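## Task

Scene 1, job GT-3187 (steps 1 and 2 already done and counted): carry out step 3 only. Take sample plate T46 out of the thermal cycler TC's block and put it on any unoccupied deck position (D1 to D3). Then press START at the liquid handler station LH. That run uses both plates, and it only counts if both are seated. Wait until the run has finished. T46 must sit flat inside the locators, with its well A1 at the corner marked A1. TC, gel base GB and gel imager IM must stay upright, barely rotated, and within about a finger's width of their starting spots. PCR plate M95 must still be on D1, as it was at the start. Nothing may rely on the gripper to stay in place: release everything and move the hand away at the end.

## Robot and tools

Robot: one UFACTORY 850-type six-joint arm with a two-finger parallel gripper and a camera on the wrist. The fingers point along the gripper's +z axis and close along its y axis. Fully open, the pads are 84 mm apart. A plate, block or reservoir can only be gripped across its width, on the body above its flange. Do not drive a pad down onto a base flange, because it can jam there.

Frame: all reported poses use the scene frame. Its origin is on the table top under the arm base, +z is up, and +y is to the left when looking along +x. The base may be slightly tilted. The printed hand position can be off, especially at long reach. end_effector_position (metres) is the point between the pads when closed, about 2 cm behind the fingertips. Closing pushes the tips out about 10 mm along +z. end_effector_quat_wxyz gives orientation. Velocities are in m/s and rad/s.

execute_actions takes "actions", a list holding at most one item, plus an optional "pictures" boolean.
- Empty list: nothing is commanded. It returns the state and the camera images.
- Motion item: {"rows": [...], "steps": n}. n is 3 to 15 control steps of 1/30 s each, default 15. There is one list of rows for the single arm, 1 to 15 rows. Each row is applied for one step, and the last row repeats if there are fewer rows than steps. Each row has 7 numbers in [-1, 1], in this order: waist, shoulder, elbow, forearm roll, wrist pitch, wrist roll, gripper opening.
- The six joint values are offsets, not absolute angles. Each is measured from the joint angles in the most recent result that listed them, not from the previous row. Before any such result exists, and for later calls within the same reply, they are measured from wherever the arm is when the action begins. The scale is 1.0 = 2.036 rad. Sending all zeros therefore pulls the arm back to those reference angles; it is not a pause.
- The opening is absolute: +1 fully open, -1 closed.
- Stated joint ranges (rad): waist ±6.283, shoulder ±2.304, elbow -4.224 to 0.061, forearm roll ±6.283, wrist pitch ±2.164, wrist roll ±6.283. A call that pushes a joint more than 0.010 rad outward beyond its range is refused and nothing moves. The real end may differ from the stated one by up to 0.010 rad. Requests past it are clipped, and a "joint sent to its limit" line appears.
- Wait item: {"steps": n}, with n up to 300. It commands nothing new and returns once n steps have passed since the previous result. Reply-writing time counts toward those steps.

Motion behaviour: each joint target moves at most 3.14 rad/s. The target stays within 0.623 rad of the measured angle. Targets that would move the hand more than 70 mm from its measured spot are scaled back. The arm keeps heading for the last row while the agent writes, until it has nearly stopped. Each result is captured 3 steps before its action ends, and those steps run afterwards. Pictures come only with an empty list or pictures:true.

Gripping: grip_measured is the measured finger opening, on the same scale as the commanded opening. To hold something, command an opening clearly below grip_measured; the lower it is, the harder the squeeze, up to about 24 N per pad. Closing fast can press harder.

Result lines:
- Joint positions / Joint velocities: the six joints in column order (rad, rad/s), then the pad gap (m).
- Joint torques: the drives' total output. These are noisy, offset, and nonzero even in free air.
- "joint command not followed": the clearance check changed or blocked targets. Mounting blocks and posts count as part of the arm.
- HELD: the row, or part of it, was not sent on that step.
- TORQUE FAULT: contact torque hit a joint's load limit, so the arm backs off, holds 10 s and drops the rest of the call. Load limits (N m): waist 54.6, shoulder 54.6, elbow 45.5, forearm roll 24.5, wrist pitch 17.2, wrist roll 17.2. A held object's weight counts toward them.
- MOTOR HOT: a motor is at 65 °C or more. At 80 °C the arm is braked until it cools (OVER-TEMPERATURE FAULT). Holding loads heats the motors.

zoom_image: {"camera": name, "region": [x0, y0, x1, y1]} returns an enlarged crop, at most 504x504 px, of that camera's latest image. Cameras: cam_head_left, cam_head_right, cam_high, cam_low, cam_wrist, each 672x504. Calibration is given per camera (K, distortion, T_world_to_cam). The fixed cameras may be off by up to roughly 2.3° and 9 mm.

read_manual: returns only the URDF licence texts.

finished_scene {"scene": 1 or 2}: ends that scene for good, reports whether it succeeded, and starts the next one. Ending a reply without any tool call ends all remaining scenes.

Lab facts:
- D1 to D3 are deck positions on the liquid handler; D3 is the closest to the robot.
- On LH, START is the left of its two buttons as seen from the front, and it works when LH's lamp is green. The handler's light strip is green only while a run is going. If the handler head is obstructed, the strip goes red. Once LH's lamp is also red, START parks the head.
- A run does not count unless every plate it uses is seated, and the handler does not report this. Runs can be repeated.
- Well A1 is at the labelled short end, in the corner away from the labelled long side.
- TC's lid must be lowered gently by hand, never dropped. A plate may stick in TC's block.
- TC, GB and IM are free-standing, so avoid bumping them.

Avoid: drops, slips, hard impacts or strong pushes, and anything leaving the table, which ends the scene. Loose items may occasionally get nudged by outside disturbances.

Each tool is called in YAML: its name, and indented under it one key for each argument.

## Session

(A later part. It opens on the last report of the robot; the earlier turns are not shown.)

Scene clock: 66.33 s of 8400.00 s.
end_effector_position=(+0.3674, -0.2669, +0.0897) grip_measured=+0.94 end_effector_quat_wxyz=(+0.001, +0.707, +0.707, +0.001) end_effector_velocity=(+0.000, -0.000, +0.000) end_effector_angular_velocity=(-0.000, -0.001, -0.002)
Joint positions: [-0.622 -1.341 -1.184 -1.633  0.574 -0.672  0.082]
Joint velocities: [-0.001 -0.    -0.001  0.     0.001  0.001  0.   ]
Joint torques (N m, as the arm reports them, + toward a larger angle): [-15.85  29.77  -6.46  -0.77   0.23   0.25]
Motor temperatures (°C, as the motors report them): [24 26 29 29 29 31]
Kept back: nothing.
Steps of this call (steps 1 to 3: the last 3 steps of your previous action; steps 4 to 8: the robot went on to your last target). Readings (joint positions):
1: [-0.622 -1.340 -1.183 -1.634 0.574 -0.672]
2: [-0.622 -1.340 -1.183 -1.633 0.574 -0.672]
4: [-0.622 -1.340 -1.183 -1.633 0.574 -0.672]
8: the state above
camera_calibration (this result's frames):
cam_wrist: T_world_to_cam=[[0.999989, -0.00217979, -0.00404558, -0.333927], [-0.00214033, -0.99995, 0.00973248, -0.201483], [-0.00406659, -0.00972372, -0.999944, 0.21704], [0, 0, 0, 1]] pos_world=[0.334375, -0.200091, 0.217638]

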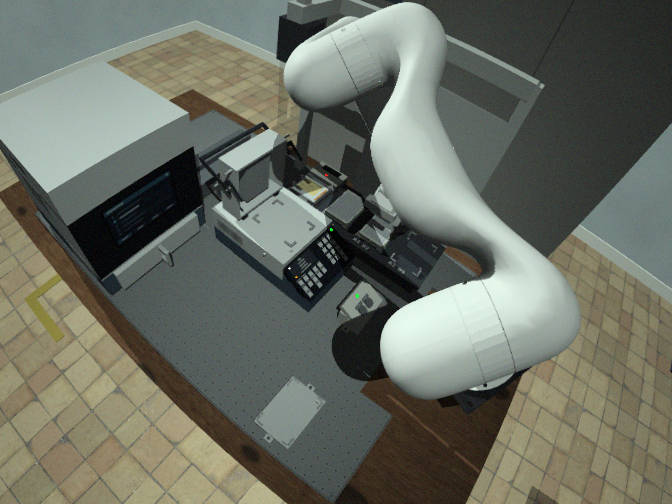

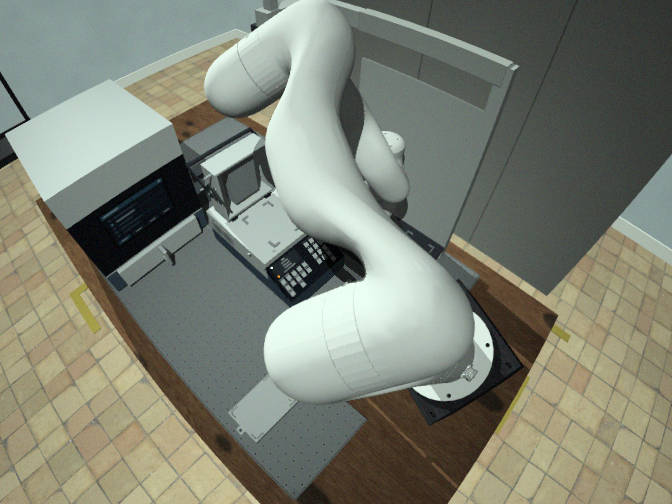

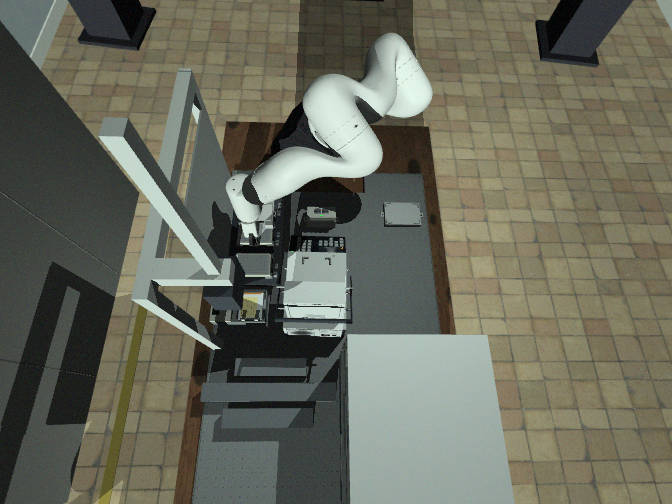

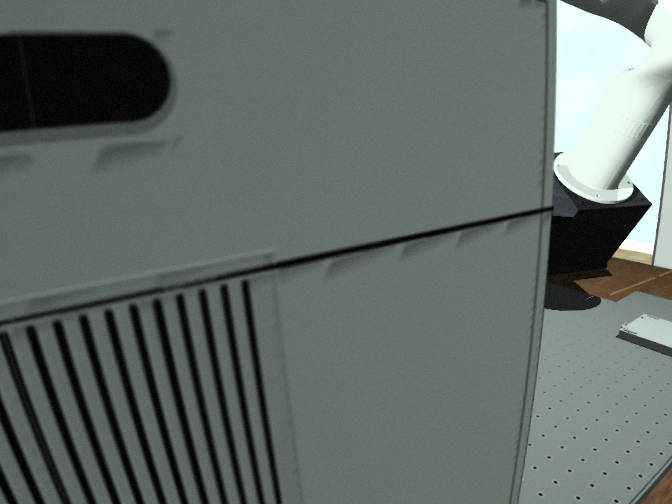

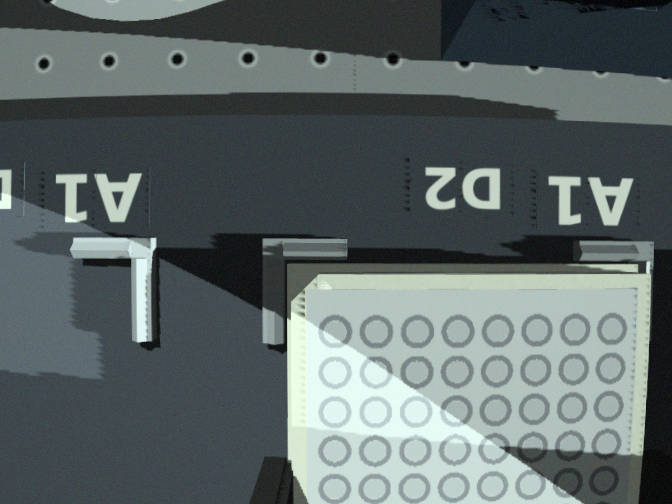

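execute_actions:
  actions:
    - {"rows": [[-0.0002,0.0003,0.0002,-0.0004,0,0.00025,-0.3],[-0.0004,0.0006,0.0004,-0.0008,0,0.0005,0.0],[-0.0005,0.0009,0.00055,-0.00105,0,0.00065,0.3],[-0.0005,0.0009,0.00055,-0.00105,0,0.00065,0.55],[-0.0005,0.0009,0.00055,-0.00105,0,0.00065,0.75],[-0.0005,0.0009,0.00055,-0.00105,0,0.00065,0.9],[-0.0005,0.0009,0.00055,-0.00105,0,0.00065,1.0]], "steps": 15}

execute_actions:
  actions:
    - {"steps": 8}
  pictures: true

Scene clock: 67.00 s of 8400.00 s.
end_effector_position=(+0.3669, -0.2663, +0.0900) grip_measured=+0.97 end_effector_quat_wxyz=(+0.000, +0.708, +0.707, +0.001) end_effector_velocity=(+0.001, -0.002, +0.002) end_effector_angular_velocity=(-0.003, -0.001, +0.001)
Joint positions: [-0.622 -1.34  -1.182 -1.635  0.574 -0.671  0.083]
Joint velocities: [-0.003  0.004  0.    -0.002 -0.002  0.     0.015]
Joint torques (N m, as the arm reports them, + toward a larger angle): [-15.42  36.43  -6.32  -2.1   -0.04  -0.22]
Motor temperatures (°C, as the motors report them): [24 26 29 29 29 31]
Steps of this call (steps 1 to 8: the robot went on to your last target; steps 9 to 20: the first 12 steps of this action). Readings (joint positions):
9: [-0.622 -1.341 -1.184 -1.633 0.574 -0.672]
10: [-0.622 -1.341 -1.184 -1.633 0.574 -0.672]
12: [-0.622 -1.340 -1.183 -1.633 0.574 -0.672]
16: [-0.622 -1.340 -1.183 -1.634 0.575 -0.671]
20: the state above

Scene clock: 67.27 s of 8400.00 s.
end_effector_position=(+0.3674, -0.2668, +0.0905) grip_measured=+1.00 end_effector_quat_wxyz=(+0.001, +0.707, +0.707, +0.001) end_effector_velocity=(+0.001, -0.001, +0.001) end_effector_angular_velocity=(-0.002, -0.000, +0.001)
Joint positions: [-0.623 -1.339 -1.182 -1.635  0.574 -0.671  0.084]
Joint velocities: [ 0.     0.001 -0.001  0.    -0.001  0.     0.   ]
Joint torques (N m, as the arm reports them, + toward a larger angle): [-14.57  33.79  -7.27  -1.35  -0.52  -0.54]
Motor temperatures (°C, as the motors report them): [24 26 29 29 29 31]
Kept back: nothing.
Steps of this call (steps 1 to 3: the last 3 steps of your previous action; steps 4 to 8: the robot went on to your last target). Readings (joint positions):
1: [-0.622 -1.339 -1.182 -1.635 0.574 -0.671]
2: [-0.622 -1.339 -1.182 -1.635 0.574 -0.671]
4: [-0.622 -1.339 -1.182 -1.635 0.574 -0.671]
8: the state above
camera_calibration (this result's frames):
cam_wrist: T_world_to_cam=[[0.999989, -0.00222815, -0.00411764, -0.333862], [-0.00218925, -0.999953, 0.0094293, -0.201315], [-0.00413846, -0.00942018, -0.999947, 0.217956], [0, 0, 0, 1]] pos_world=[0.33432, -0.199996, 0.218468]

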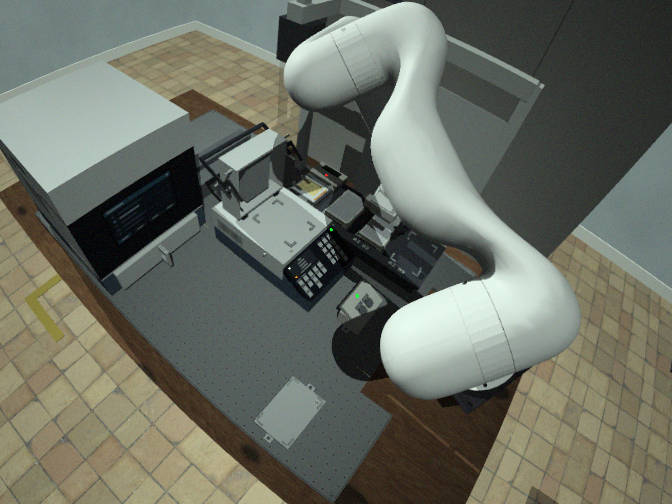

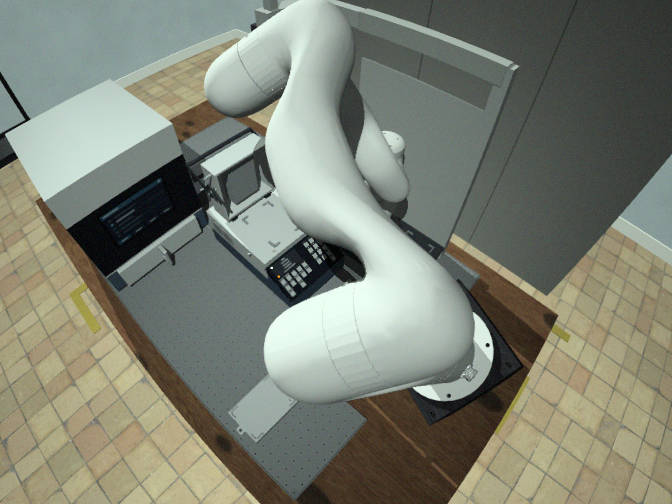

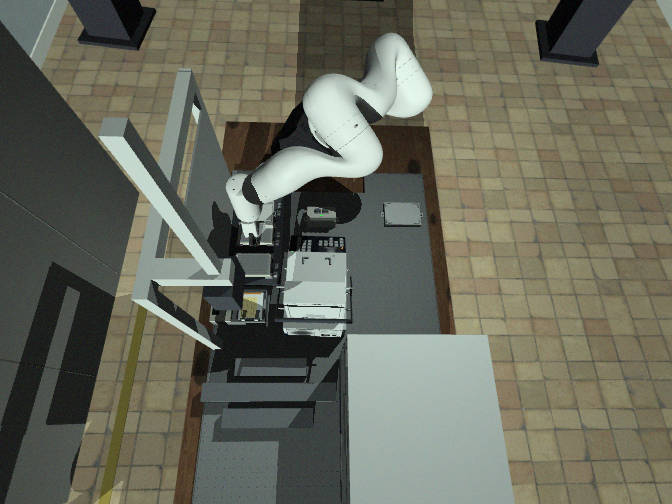

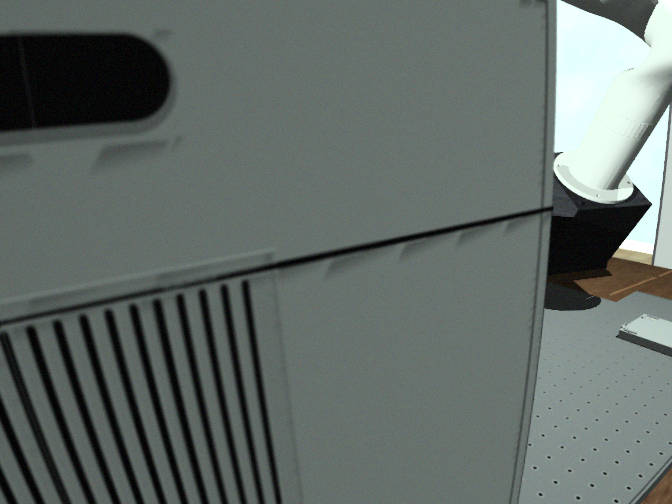

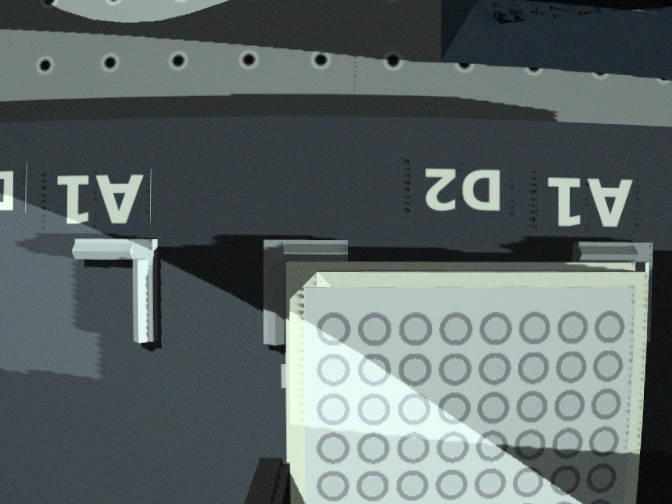

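execute_actions:
  actions:
    - {"rows": [[-0.0007,0.0012,0.0007,-0.0014,-0.00005,0.0009,1],[-0.0014,0.0024,0.0015,-0.0028,-0.0001,0.0017,1],[-0.0028,0.0048,0.0029,-0.0056,-0.0002,0.0035,1],[-0.0041,0.0071,0.0044,-0.0085,-0.0003,0.0052,1],[-0.0055,0.0095,0.0058,-0.0113,-0.0004,0.0069,1],[-0.0069,0.0119,0.0073,-0.0141,-0.00055,0.0087,1],[-0.0083,0.0143,0.0088,-0.0169,-0.0007,0.0104,1],[-0.0097,0.0167,0.0102,-0.0197,-0.0008,0.0121,1],[-0.011,0.019,0.0117,-0.0226,-0.0009,0.0138,1],[-0.0124,0.0214,0.0131,-0.0254,-0.001,0.0156,1],[-0.0138,0.0238,0.0146,-0.0282,-0.0011,0.0173,1]], "steps": 15}

execute_actions:
  actions:
    - {"steps": 6}
  pictures: true

Scene clock: 67.90 s of 8400.00 s.
end_effector_position=(+0.3673, -0.2666, +0.1055) grip_measured=+1.00 end_effector_quat_wxyz=(+0.001, +0.707, +0.707, +0.001) end_effector_velocity=(-0.002, +0.001, +0.066) end_effector_angular_velocity=(+0.000, -0.000, +0.000)
Joint positions: [-0.64  -1.309 -1.164 -1.671  0.573 -0.649  0.084]
Joint velocities: [-0.078  0.134  0.082 -0.158 -0.005  0.096  0.   ]
Joint torques (N m, as the arm reports them, + toward a larger angle): [-18.55  34.72  -8.43  -0.93  -0.24  -0.51]
Motor temperatures (°C, as the motors report them): [24 26 29 29 29 31]
Steps of this call (steps 1 to 7: the robot went on to your last target; steps 8 to 19: the first 12 steps of this action). Readings (joint positions):
8: [-0.623 -1.339 -1.182 -1.635 0.574 -0.671]
9: [-0.623 -1.339 -1.182 -1.635 0.574 -0.671]
11: [-0.624 -1.337 -1.181 -1.637 0.574 -0.669]
15: [-0.630 -1.326 -1.174 -1.651 0.573 -0.661]
19: the state above

Scene clock: 68.10 s of 8400.00 s.
end_effector_position=(+0.3670, -0.2664, +0.1131) grip_measured=+1.00 end_effector_quat_wxyz=(+0.001, +0.707, +0.707, +0.001) end_effector_velocity=(-0.003, +0.001, +0.013) end_effector_angular_velocity=(+0.002, +0.003, -0.002)
Joint positions: [-0.649 -1.293 -1.155 -1.689  0.572 -0.638  0.084]
Joint velocities: [-0.017  0.027  0.02  -0.035 -0.001  0.022 -0.   ]
Joint torques (N m, as the arm reports them, + toward a larger angle): [-16.77  32.49  -7.1   -1.12  -0.14  -0.03]
Motor temperatures (°C, as the motors report them): [24 26 29 29 29 31]
Kept back: nothing.
Steps of this call (steps 1 to 3: the last 3 steps of your previous action; steps 4 to 6: the robot went on to your last target). Readings (joint positions):
1: [-0.642 -1.304 -1.161 -1.676 0.572 -0.646]
2: [-0.645 -1.301 -1.159 -1.680 0.572 -0.643]
4: [-0.647 -1.296 -1.156 -1.686 0.572 -0.640]
6: the state above
camera_calibration (this result's frames):
cam_wrist: T_world_to_cam=[[0.99999, -0.00214924, -0.00395611, -0.333356], [-0.00211212, -0.999954, 0.00936128, -0.20119], [-0.00397605, -0.00935283, -0.999948, 0.240458], [0, 0, 0, 1]] pos_world=[0.333884, -0.199648, 0.24101]

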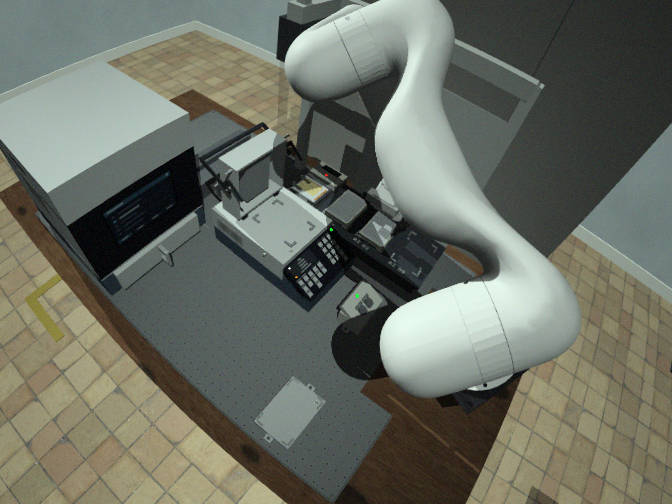

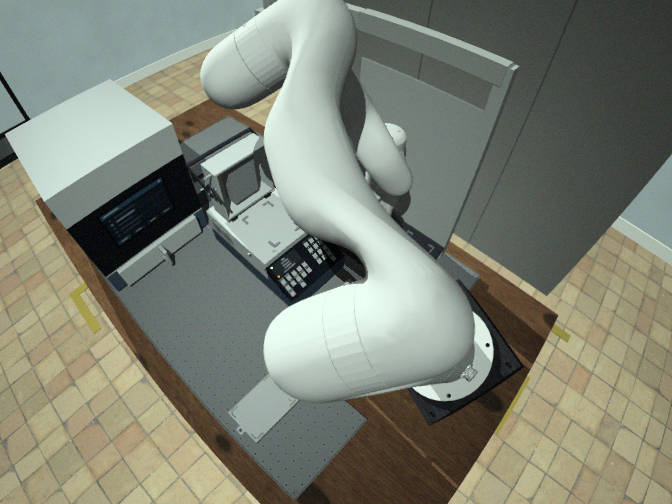

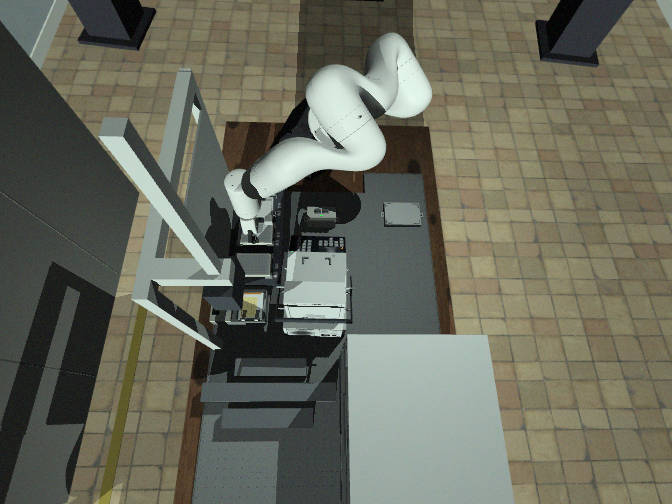

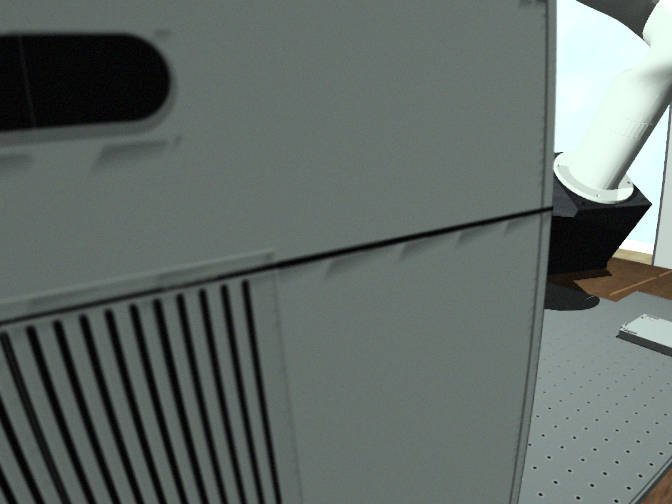

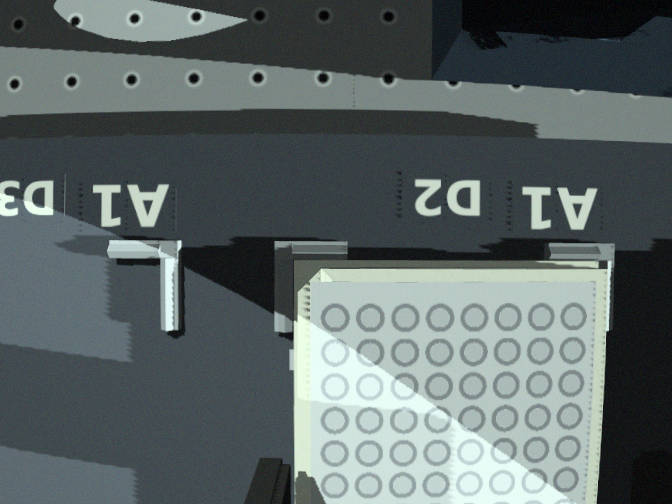

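execute_actions:
  actions:
    - {"rows": [[-0.004,0.006,0.004,-0.008,0,0.02,1],[-0.009,0.013,0.009,-0.016,-0.001,0.05,1],[-0.015,0.021,0.015,-0.025,-0.002,0.09,1],[-0.022,0.029,0.022,-0.033,-0.003,0.14,1],[-0.029,0.036,0.029,-0.041,-0.004,0.2,1],[-0.036,0.043,0.036,-0.048,-0.005,0.26,1],[-0.043,0.05,0.043,-0.055,-0.006,0.32,1],[-0.05,0.056,0.05,-0.061,-0.007,0.38,1],[-0.057,0.062,0.057,-0.067,-0.008,0.44,1],[-0.063,0.067,0.063,-0.072,-0.009,0.5,1],[-0.069,0.072,0.069,-0.077,-0.01,0.56,1],[-0.075,0.077,0.075,-0.081,-0.0105,0.62,1],[-0.08,0.081,0.08,-0.084,-0.011,0.68,1],[-0.084,0.084,0.084,-0.087,-0.0117,0.73,1],[-0.0869,0.0852,0.0867,-0.0885,-0.0121,0.7748,1]], "steps": 15}

execute_actions:
  actions:
    - {"steps": 25}
  pictures: true

Scene clock: 69.37 s of 8400.00 s.
end_effector_position=(+0.3498, -0.2663, +0.1545) grip_measured=+1.00 end_effector_quat_wxyz=(+0.001, +0.851, +0.526, -0.000) end_effector_velocity=(-0.115, +0.006, +0.175) end_effector_angular_velocity=(-0.002, -0.001, -2.400)
Joint positions: [-0.718 -1.213 -1.086 -1.778  0.562 -0.151  0.084]
Joint velocities: [-0.35   0.341  0.347 -0.354 -0.051  2.408  0.   ]
Joint torques (N m, as the arm reports them, + toward a larger angle): [-22.3   33.17  -7.42  -2.01  -0.28  -0.59]
Motor temperatures (°C, as the motors report them): [24 26 29 29 29 31]
Steps of this call (steps 1 to 26: the robot went on to your last target; steps 27 to 38: the first 12 steps of this action). Readings (joint positions):
27: [-0.651 -1.290 -1.153 -1.693 0.572 -0.635]
28: [-0.651 -1.290 -1.152 -1.693 0.572 -0.633]
30: [-0.655 -1.285 -1.148 -1.700 0.571 -0.608]
34: [-0.678 -1.255 -1.125 -1.733 0.568 -0.447]
38: the state above

Scene clock: 70.20 s of 8400.00 s.
end_effector_position=(+0.3095, -0.2602, +0.2004) grip_measured=+1.00 end_effector_quat_wxyz=(-0.000, +1.000, +0.000, +0.001) end_effector_velocity=(-0.000, +0.000, +0.000) end_effector_angular_velocity=(-0.000, +0.000, -0.021)
Joint positions: [-0.826 -1.12  -0.978 -1.869  0.547  0.937  0.084]
Joint velocities: [-0.     0.001  0.001 -0.001 -0.     0.021  0.   ]
Joint torques (N m, as the arm reports them, + toward a larger angle): [-16.93  29.47 -10.3    0.52  -0.06  -0.24]
Motor temperatures (°C, as the motors report them): [24 26 29 29 29 31]
Kept back: nothing.
Steps of this call (steps 1 to 3: the last 3 steps of your previous action; steps 4 to 25: the robot went on to your last target). Readings (joint positions):
1: [-0.730 -1.201 -1.074 -1.790 0.561 -0.070]
2: [-0.742 -1.190 -1.061 -1.801 0.559 0.011]
4: [-0.767 -1.168 -1.037 -1.822 0.555 0.174]
8: [-0.803 -1.138 -1.001 -1.852 0.550 0.497]
25: the state above
camera_calibration (this result's frames):
cam_wrist: T_world_to_cam=[[-0.000952447, -0.999977, -0.00666465, -0.224842], [-0.999974, 0.000905051, 0.00711089, 0.373819], [-0.0071047, 0.00667125, -0.999953, 0.332759], [0, 0, 0, 1]] pos_world=[0.375959, -0.227395, 0.328586]

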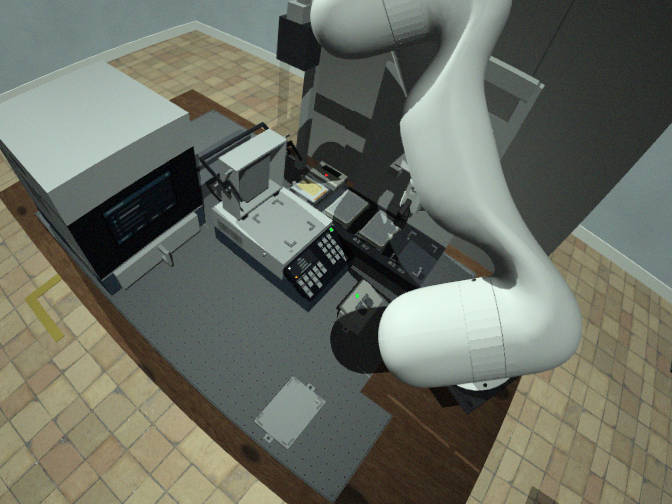

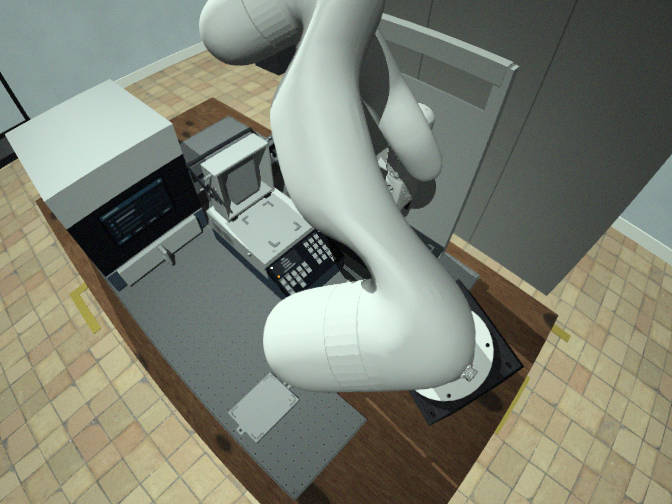

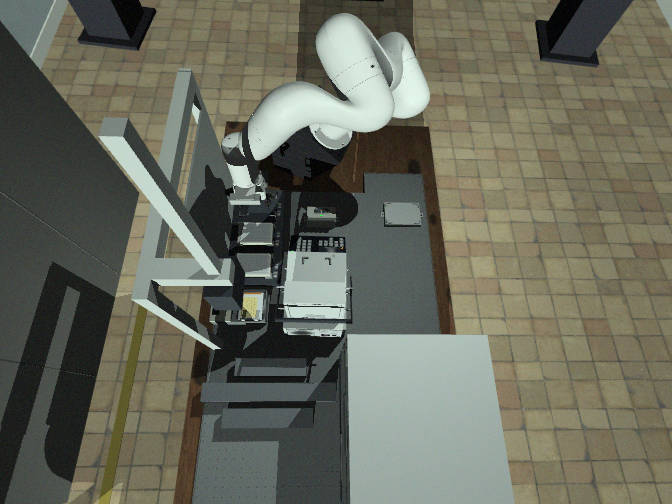

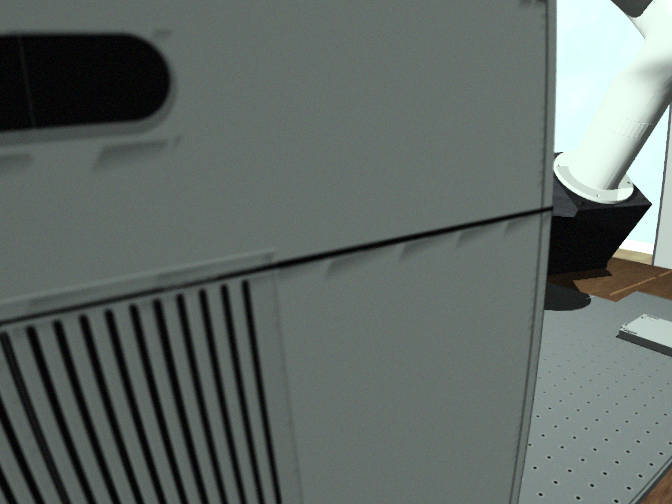

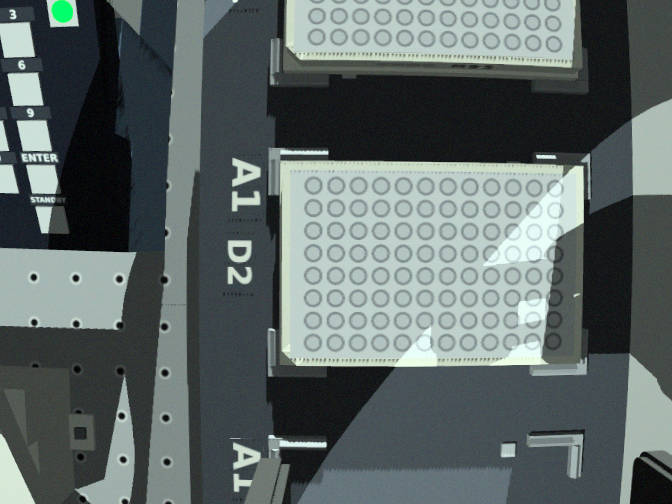

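zoom_image:
  camera: "cam_wrist"
  region: [480, 130, 620, 400]

zoom_image:
  camera: "cam_high"
  region: [225, 195, 355, 295]

Region (480, 130, 620, 400) of cam_wrist's 672x504 image, scaled by 1.867, with more detail than that image has; it fills the left 261 columns of this view, and the rest is white.

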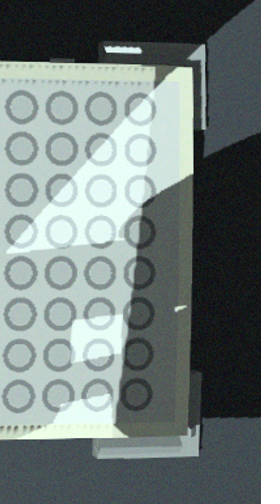

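Region (225, 195, 355, 295) of cam_high's 672x504 image, scaled by 3.877, with more detail than that image has; it fills the top 388 rows of this view, and the rest is white.

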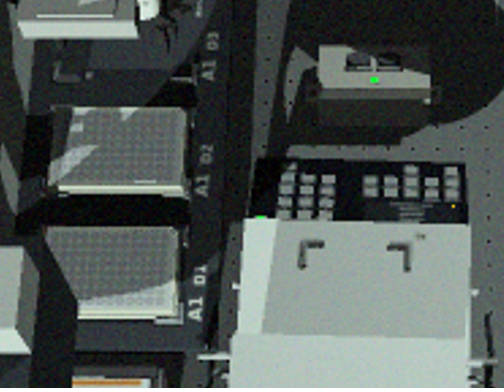

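zoom_image:
  camera: "cam_wrist"
  region: [260, 140, 600, 390]

Region (260, 140, 600, 390) of cam_wrist's 672x504 image, scaled by 1.482, with more detail than that image has; it fills the top 371 rows of this view, and the rest is white.

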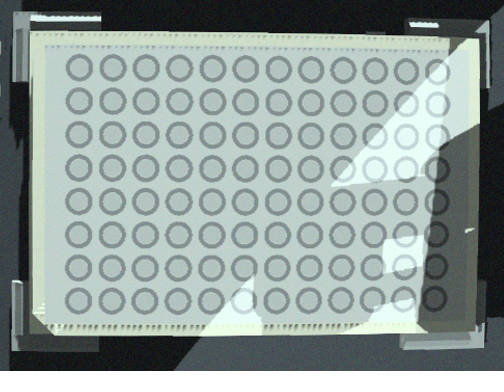

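execute_actions:
  actions:
    - {"rows": [[0.005,0.005,0.008,0.009,0.001,-0.005,0.8],[0.013,0.013,0.021,0.024,0.003,-0.014,0.6],[0.024,0.025,0.04,0.045,0.006,-0.026,0.4],[0.036,0.039,0.061,0.069,0.009,-0.039,0.2],[0.049,0.052,0.082,0.093,0.012,-0.053,0],[0.062,0.066,0.103,0.116,0.015,-0.067,-0.2],[0.074,0.079,0.124,0.14,0.018,-0.081,-0.4],[0.087,0.093,0.146,0.164,0.021,-0.094,-0.6],[0.1,0.106,0.167,0.188,0.024,-0.108,-0.8],[0.112,0.12,0.188,0.212,0.027,-0.122,-1],[0.125,0.133,0.209,0.236,0.031,-0.135,-1],[0.136,0.145,0.228,0.257,0.033,-0.147,-1],[0.146,0.155,0.244,0.275,0.036,-0.158,-1],[0.153,0.164,0.257,0.29,0.0375,-0.166,-1],[0.1582,0.1686,0.2647,0.2985,0.0387,-0.1713,-1]], "steps": 15}

execute_actions:
  actions:
    - {"steps": 22}
  pictures: true

Scene clock: 72.23 s of 8400.00 s.
end_effector_position=(+0.3139, -0.1754, +0.1931) grip_measured=-0.54 end_effector_quat_wxyz=(-0.010, +1.000, -0.001, +0.005) end_effector_velocity=(-0.019, +0.323, -0.022) end_effector_angular_velocity=(+0.037, -0.019, -0.012)
Joint positions: [-0.711 -0.999 -0.788 -1.654  0.575  0.814  0.02 ]
Joint velocities: [ 0.447  0.479  0.752  0.849  0.11  -0.485 -0.188]
Joint torques (N m, as the arm reports them, + toward a larger angle): [-18.18  31.07  -6.97  -0.9   -0.11  -0.37]
Motor temperatures (°C, as the motors report them): [24 26 29 29 29 31]
Steps of this call (steps 1 to 30: the robot went on to your last target; steps 31 to 49: nothing new was sent; steps 50 to 61: the first 12 steps of this action). Readings (joint positions):
50: [-0.826 -1.120 -0.978 -1.869 0.547 0.939]
51: [-0.825 -1.119 -0.977 -1.867 0.547 0.938]
53: [-0.818 -1.112 -0.965 -1.854 0.549 0.929]
57: [-0.772 -1.063 -0.888 -1.767 0.561 0.879]
61: the state above

Scene clock: 72.97 s of 8400.00 s.
end_effector_position=(+0.2758, -0.0412, +0.1904) grip_measured=-1.00 end_effector_quat_wxyz=(-0.000, +1.000, -0.001, +0.001) end_effector_velocity=(-0.004, +0.007, +0.000) end_effector_angular_velocity=(-0.002, +0.002, +0.001)
Joint positions: [-0.505 -0.778 -0.442 -1.264  0.626  0.59   0.   ]
Joint velocities: [ 0.013  0.013  0.02   0.022  0.004 -0.012  0.   ]
Joint torques (N m, as the arm reports them, + toward a larger angle): [-14.55  24.66  -4.59  -0.69  -0.23  -0.47]
Motor temperatures (°C, as the motors report them): [24 26 29 29 29 31]
Kept back: nothing.
Steps of this call (steps 1 to 3: the last 3 steps of your previous action; steps 4 to 22: the robot went on to your last target). Readings (joint positions):
1: [-0.696 -0.983 -0.762 -1.625 0.579 0.798]
2: [-0.681 -0.966 -0.737 -1.597 0.583 0.782]
4: [-0.651 -0.934 -0.686 -1.539 0.590 0.748]
8: [-0.588 -0.867 -0.581 -1.421 0.605 0.680]
22: the state above
camera_calibration (this result's frames):
cam_wrist: T_world_to_cam=[[-0.00246143, -0.999975, -0.00669005, -0.00549019], [-0.999978, 0.00242025, 0.00615708, 0.340205], [-0.00614074, 0.00670506, -0.999959, 0.32077], [0, 0, 0, 1]] pos_world=[0.342154, -0.00846422, 0.318625]

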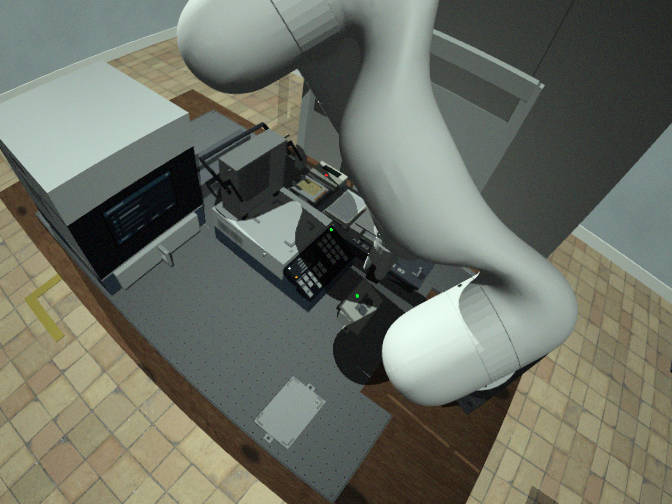

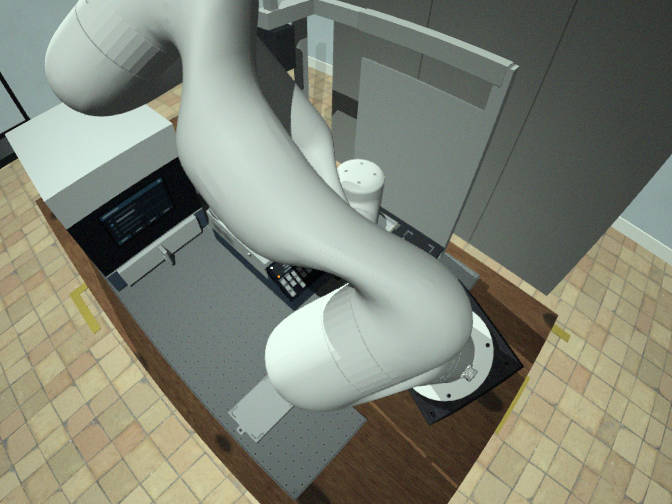

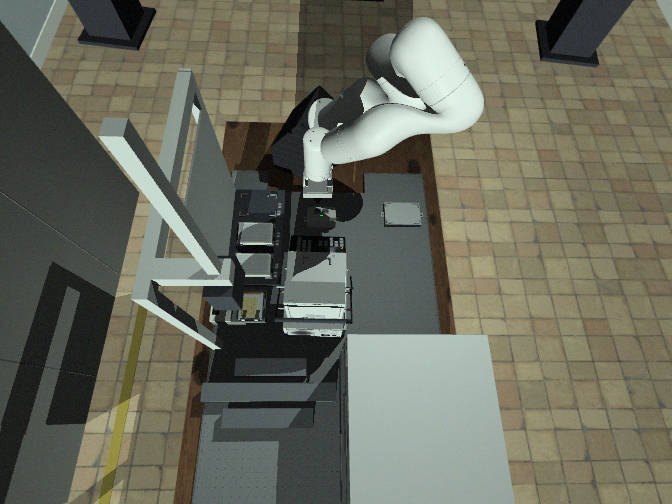

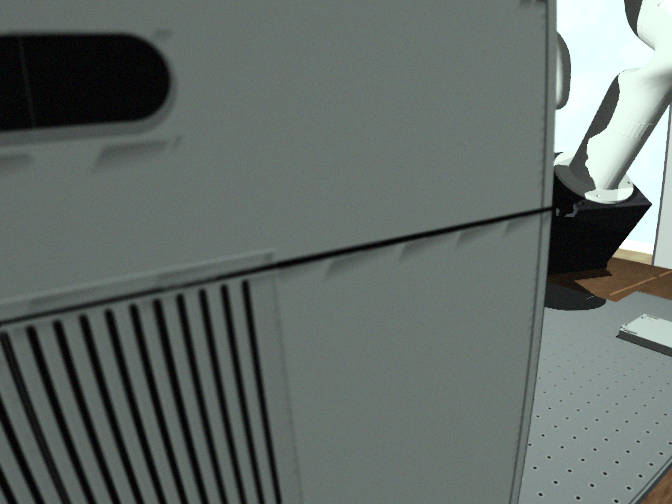

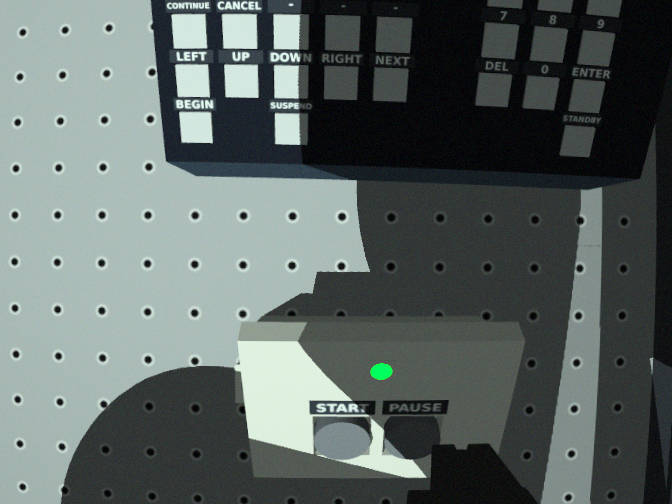

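execute_actions:
  actions:
    - {"rows": [[0.003,-0.002,0.001,0.005,0.002,-0.003,-0.6],[0.009,-0.005,0.002,0.014,0.006,-0.008,-0.2],[0.016,-0.009,0.004,0.026,0.011,-0.014,0.2],[0.024,-0.013,0.006,0.039,0.016,-0.021,0.6],[0.032,-0.017,0.008,0.052,0.021,-0.028,1],[0.04,-0.022,0.009,0.064,0.027,-0.035,1],[0.048,-0.026,0.011,0.077,0.032,-0.042,1],[0.056,-0.031,0.013,0.09,0.037,-0.049,1],[0.063,-0.035,0.015,0.102,0.042,-0.056,1],[0.069,-0.038,0.016,0.111,0.046,-0.061,1],[0.0724,-0.0397,0.0171,0.1172,0.0483,-0.0639,1]], "steps": 15}

execute_actions:
  actions:
    - {"steps": 14}
  pictures: true

Scene clock: 74.23 s of 8400.00 s.
end_effector_position=(+0.2669, -0.0200, +0.1641) grip_measured=+0.57 end_effector_quat_wxyz=(-0.003, +1.000, -0.002, +0.001) end_effector_velocity=(-0.050, +0.079, -0.107) end_effector_angular_velocity=(-0.020, +0.013, -0.002)
Joint positions: [-0.412 -0.83  -0.42  -1.113  0.688  0.508  0.068]
Joint velocities: [ 0.401 -0.224  0.095  0.647  0.263 -0.351  0.166]
Joint torques (N m, as the arm reports them, + toward a larger angle): [-14.    21.72  -2.87  -3.14  -0.01  -0.41]
Motor temperatures (°C, as the motors report them): [24 26 29 29 29 31]
Steps of this call (steps 1 to 26: the robot went on to your last target; steps 27 to 38: the first 12 steps of this action). Readings (joint positions):
27: [-0.504 -0.777 -0.439 -1.261 0.626 0.588]
28: [-0.503 -0.777 -0.439 -1.260 0.627 0.588]
30: [-0.498 -0.781 -0.439 -1.252 0.630 0.583]
34: [-0.465 -0.800 -0.432 -1.199 0.653 0.554]
38: the state above

Scene clock: 74.70 s of 8400.00 s.
end_effector_position=(+0.2601, -0.0106, +0.1506) grip_measured=+1.00 end_effector_quat_wxyz=(+0.000, +1.000, -0.001, +0.001) end_effector_velocity=(-0.001, +0.000, -0.001) end_effector_angular_velocity=(-0.002, +0.001, -0.001)
Joint positions: [-0.358 -0.859 -0.407 -1.026  0.724  0.46   0.084]
Joint velocities: [ 0.005 -0.004  0.001  0.01   0.003 -0.005  0.   ]
Joint torques (N m, as the arm reports them, + toward a larger angle): [-14.55  23.4   -1.52  -1.9   -0.24  -0.37]
Motor temperatures (°C, as the motors report them): [24 26 29 29 29 31]
Kept back: nothing.
Steps of this call (steps 1 to 3: the last 3 steps of your previous action; steps 4 to 14: the robot went on to your last target). Readings (joint positions):
1: [-0.399 -0.837 -0.417 -1.093 0.696 0.497]
2: [-0.388 -0.843 -0.414 -1.076 0.703 0.487]
4: [-0.374 -0.850 -0.410 -1.052 0.713 0.475]
8: [-0.362 -0.857 -0.408 -1.033 0.721 0.464]
14: the state above
camera_calibration (this result's frames):
cam_wrist: T_world_to_cam=[[-0.00297731, -0.999977, -0.00617268, 0.0248663], [-0.999972, 0.00293481, 0.00688158, 0.32464], [-0.00686331, 0.006193, -0.999957, 0.280913], [0, 0, 0, 1]] pos_world=[0.326633, 0.0221732, 0.278821]

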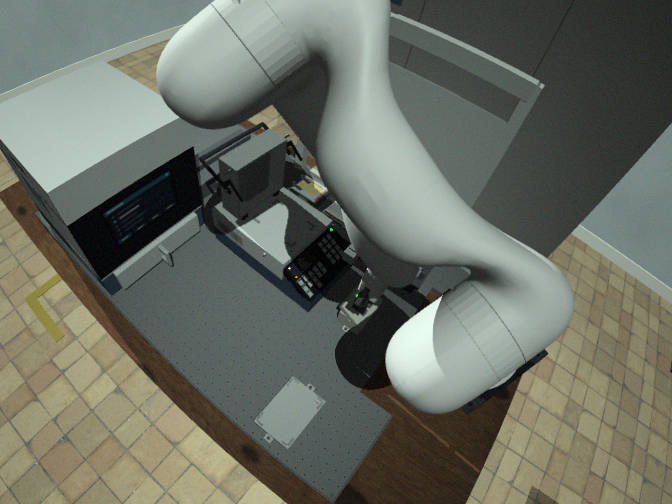

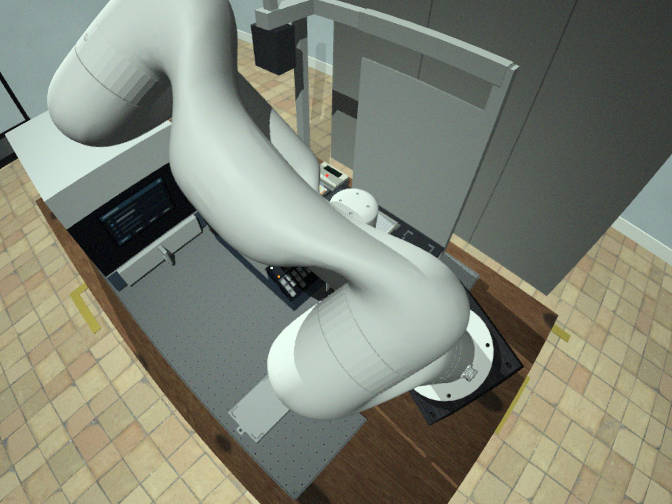

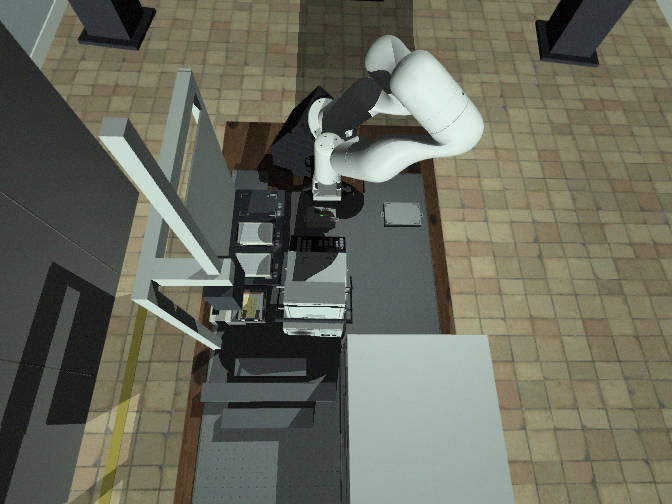

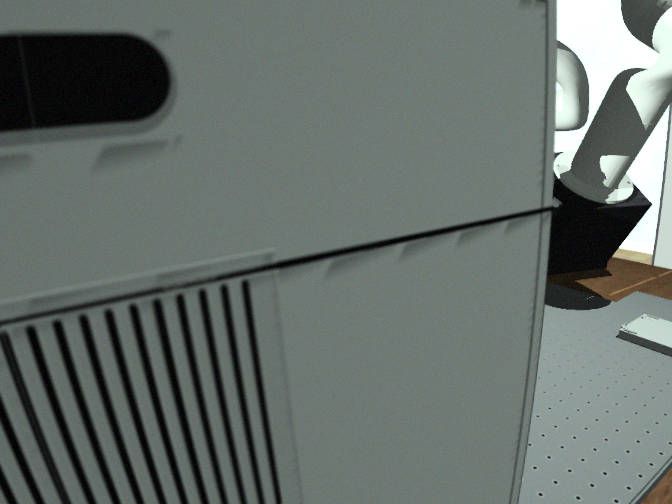

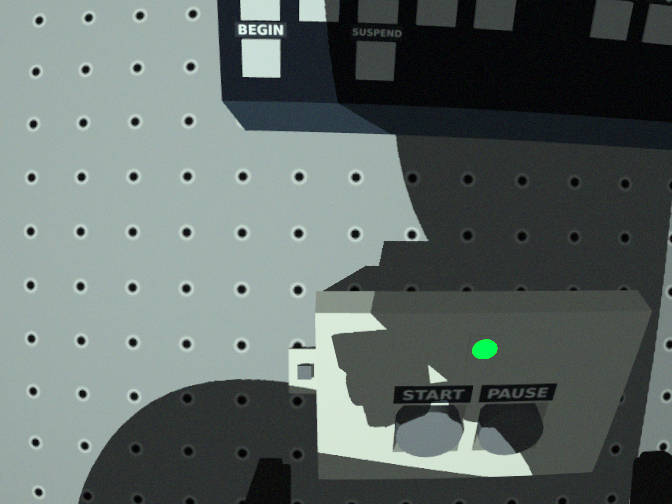

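zoom_image:
  camera: "cam_wrist"
  region: [370, 330, 570, 480]

Region (370, 330, 570, 480) of cam_wrist's 672x504 image, scaled by 2.520, with more detail than that image has; it fills the top 378 rows of this view, and the rest is white.

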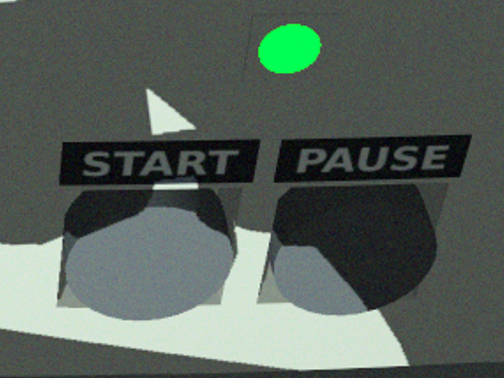

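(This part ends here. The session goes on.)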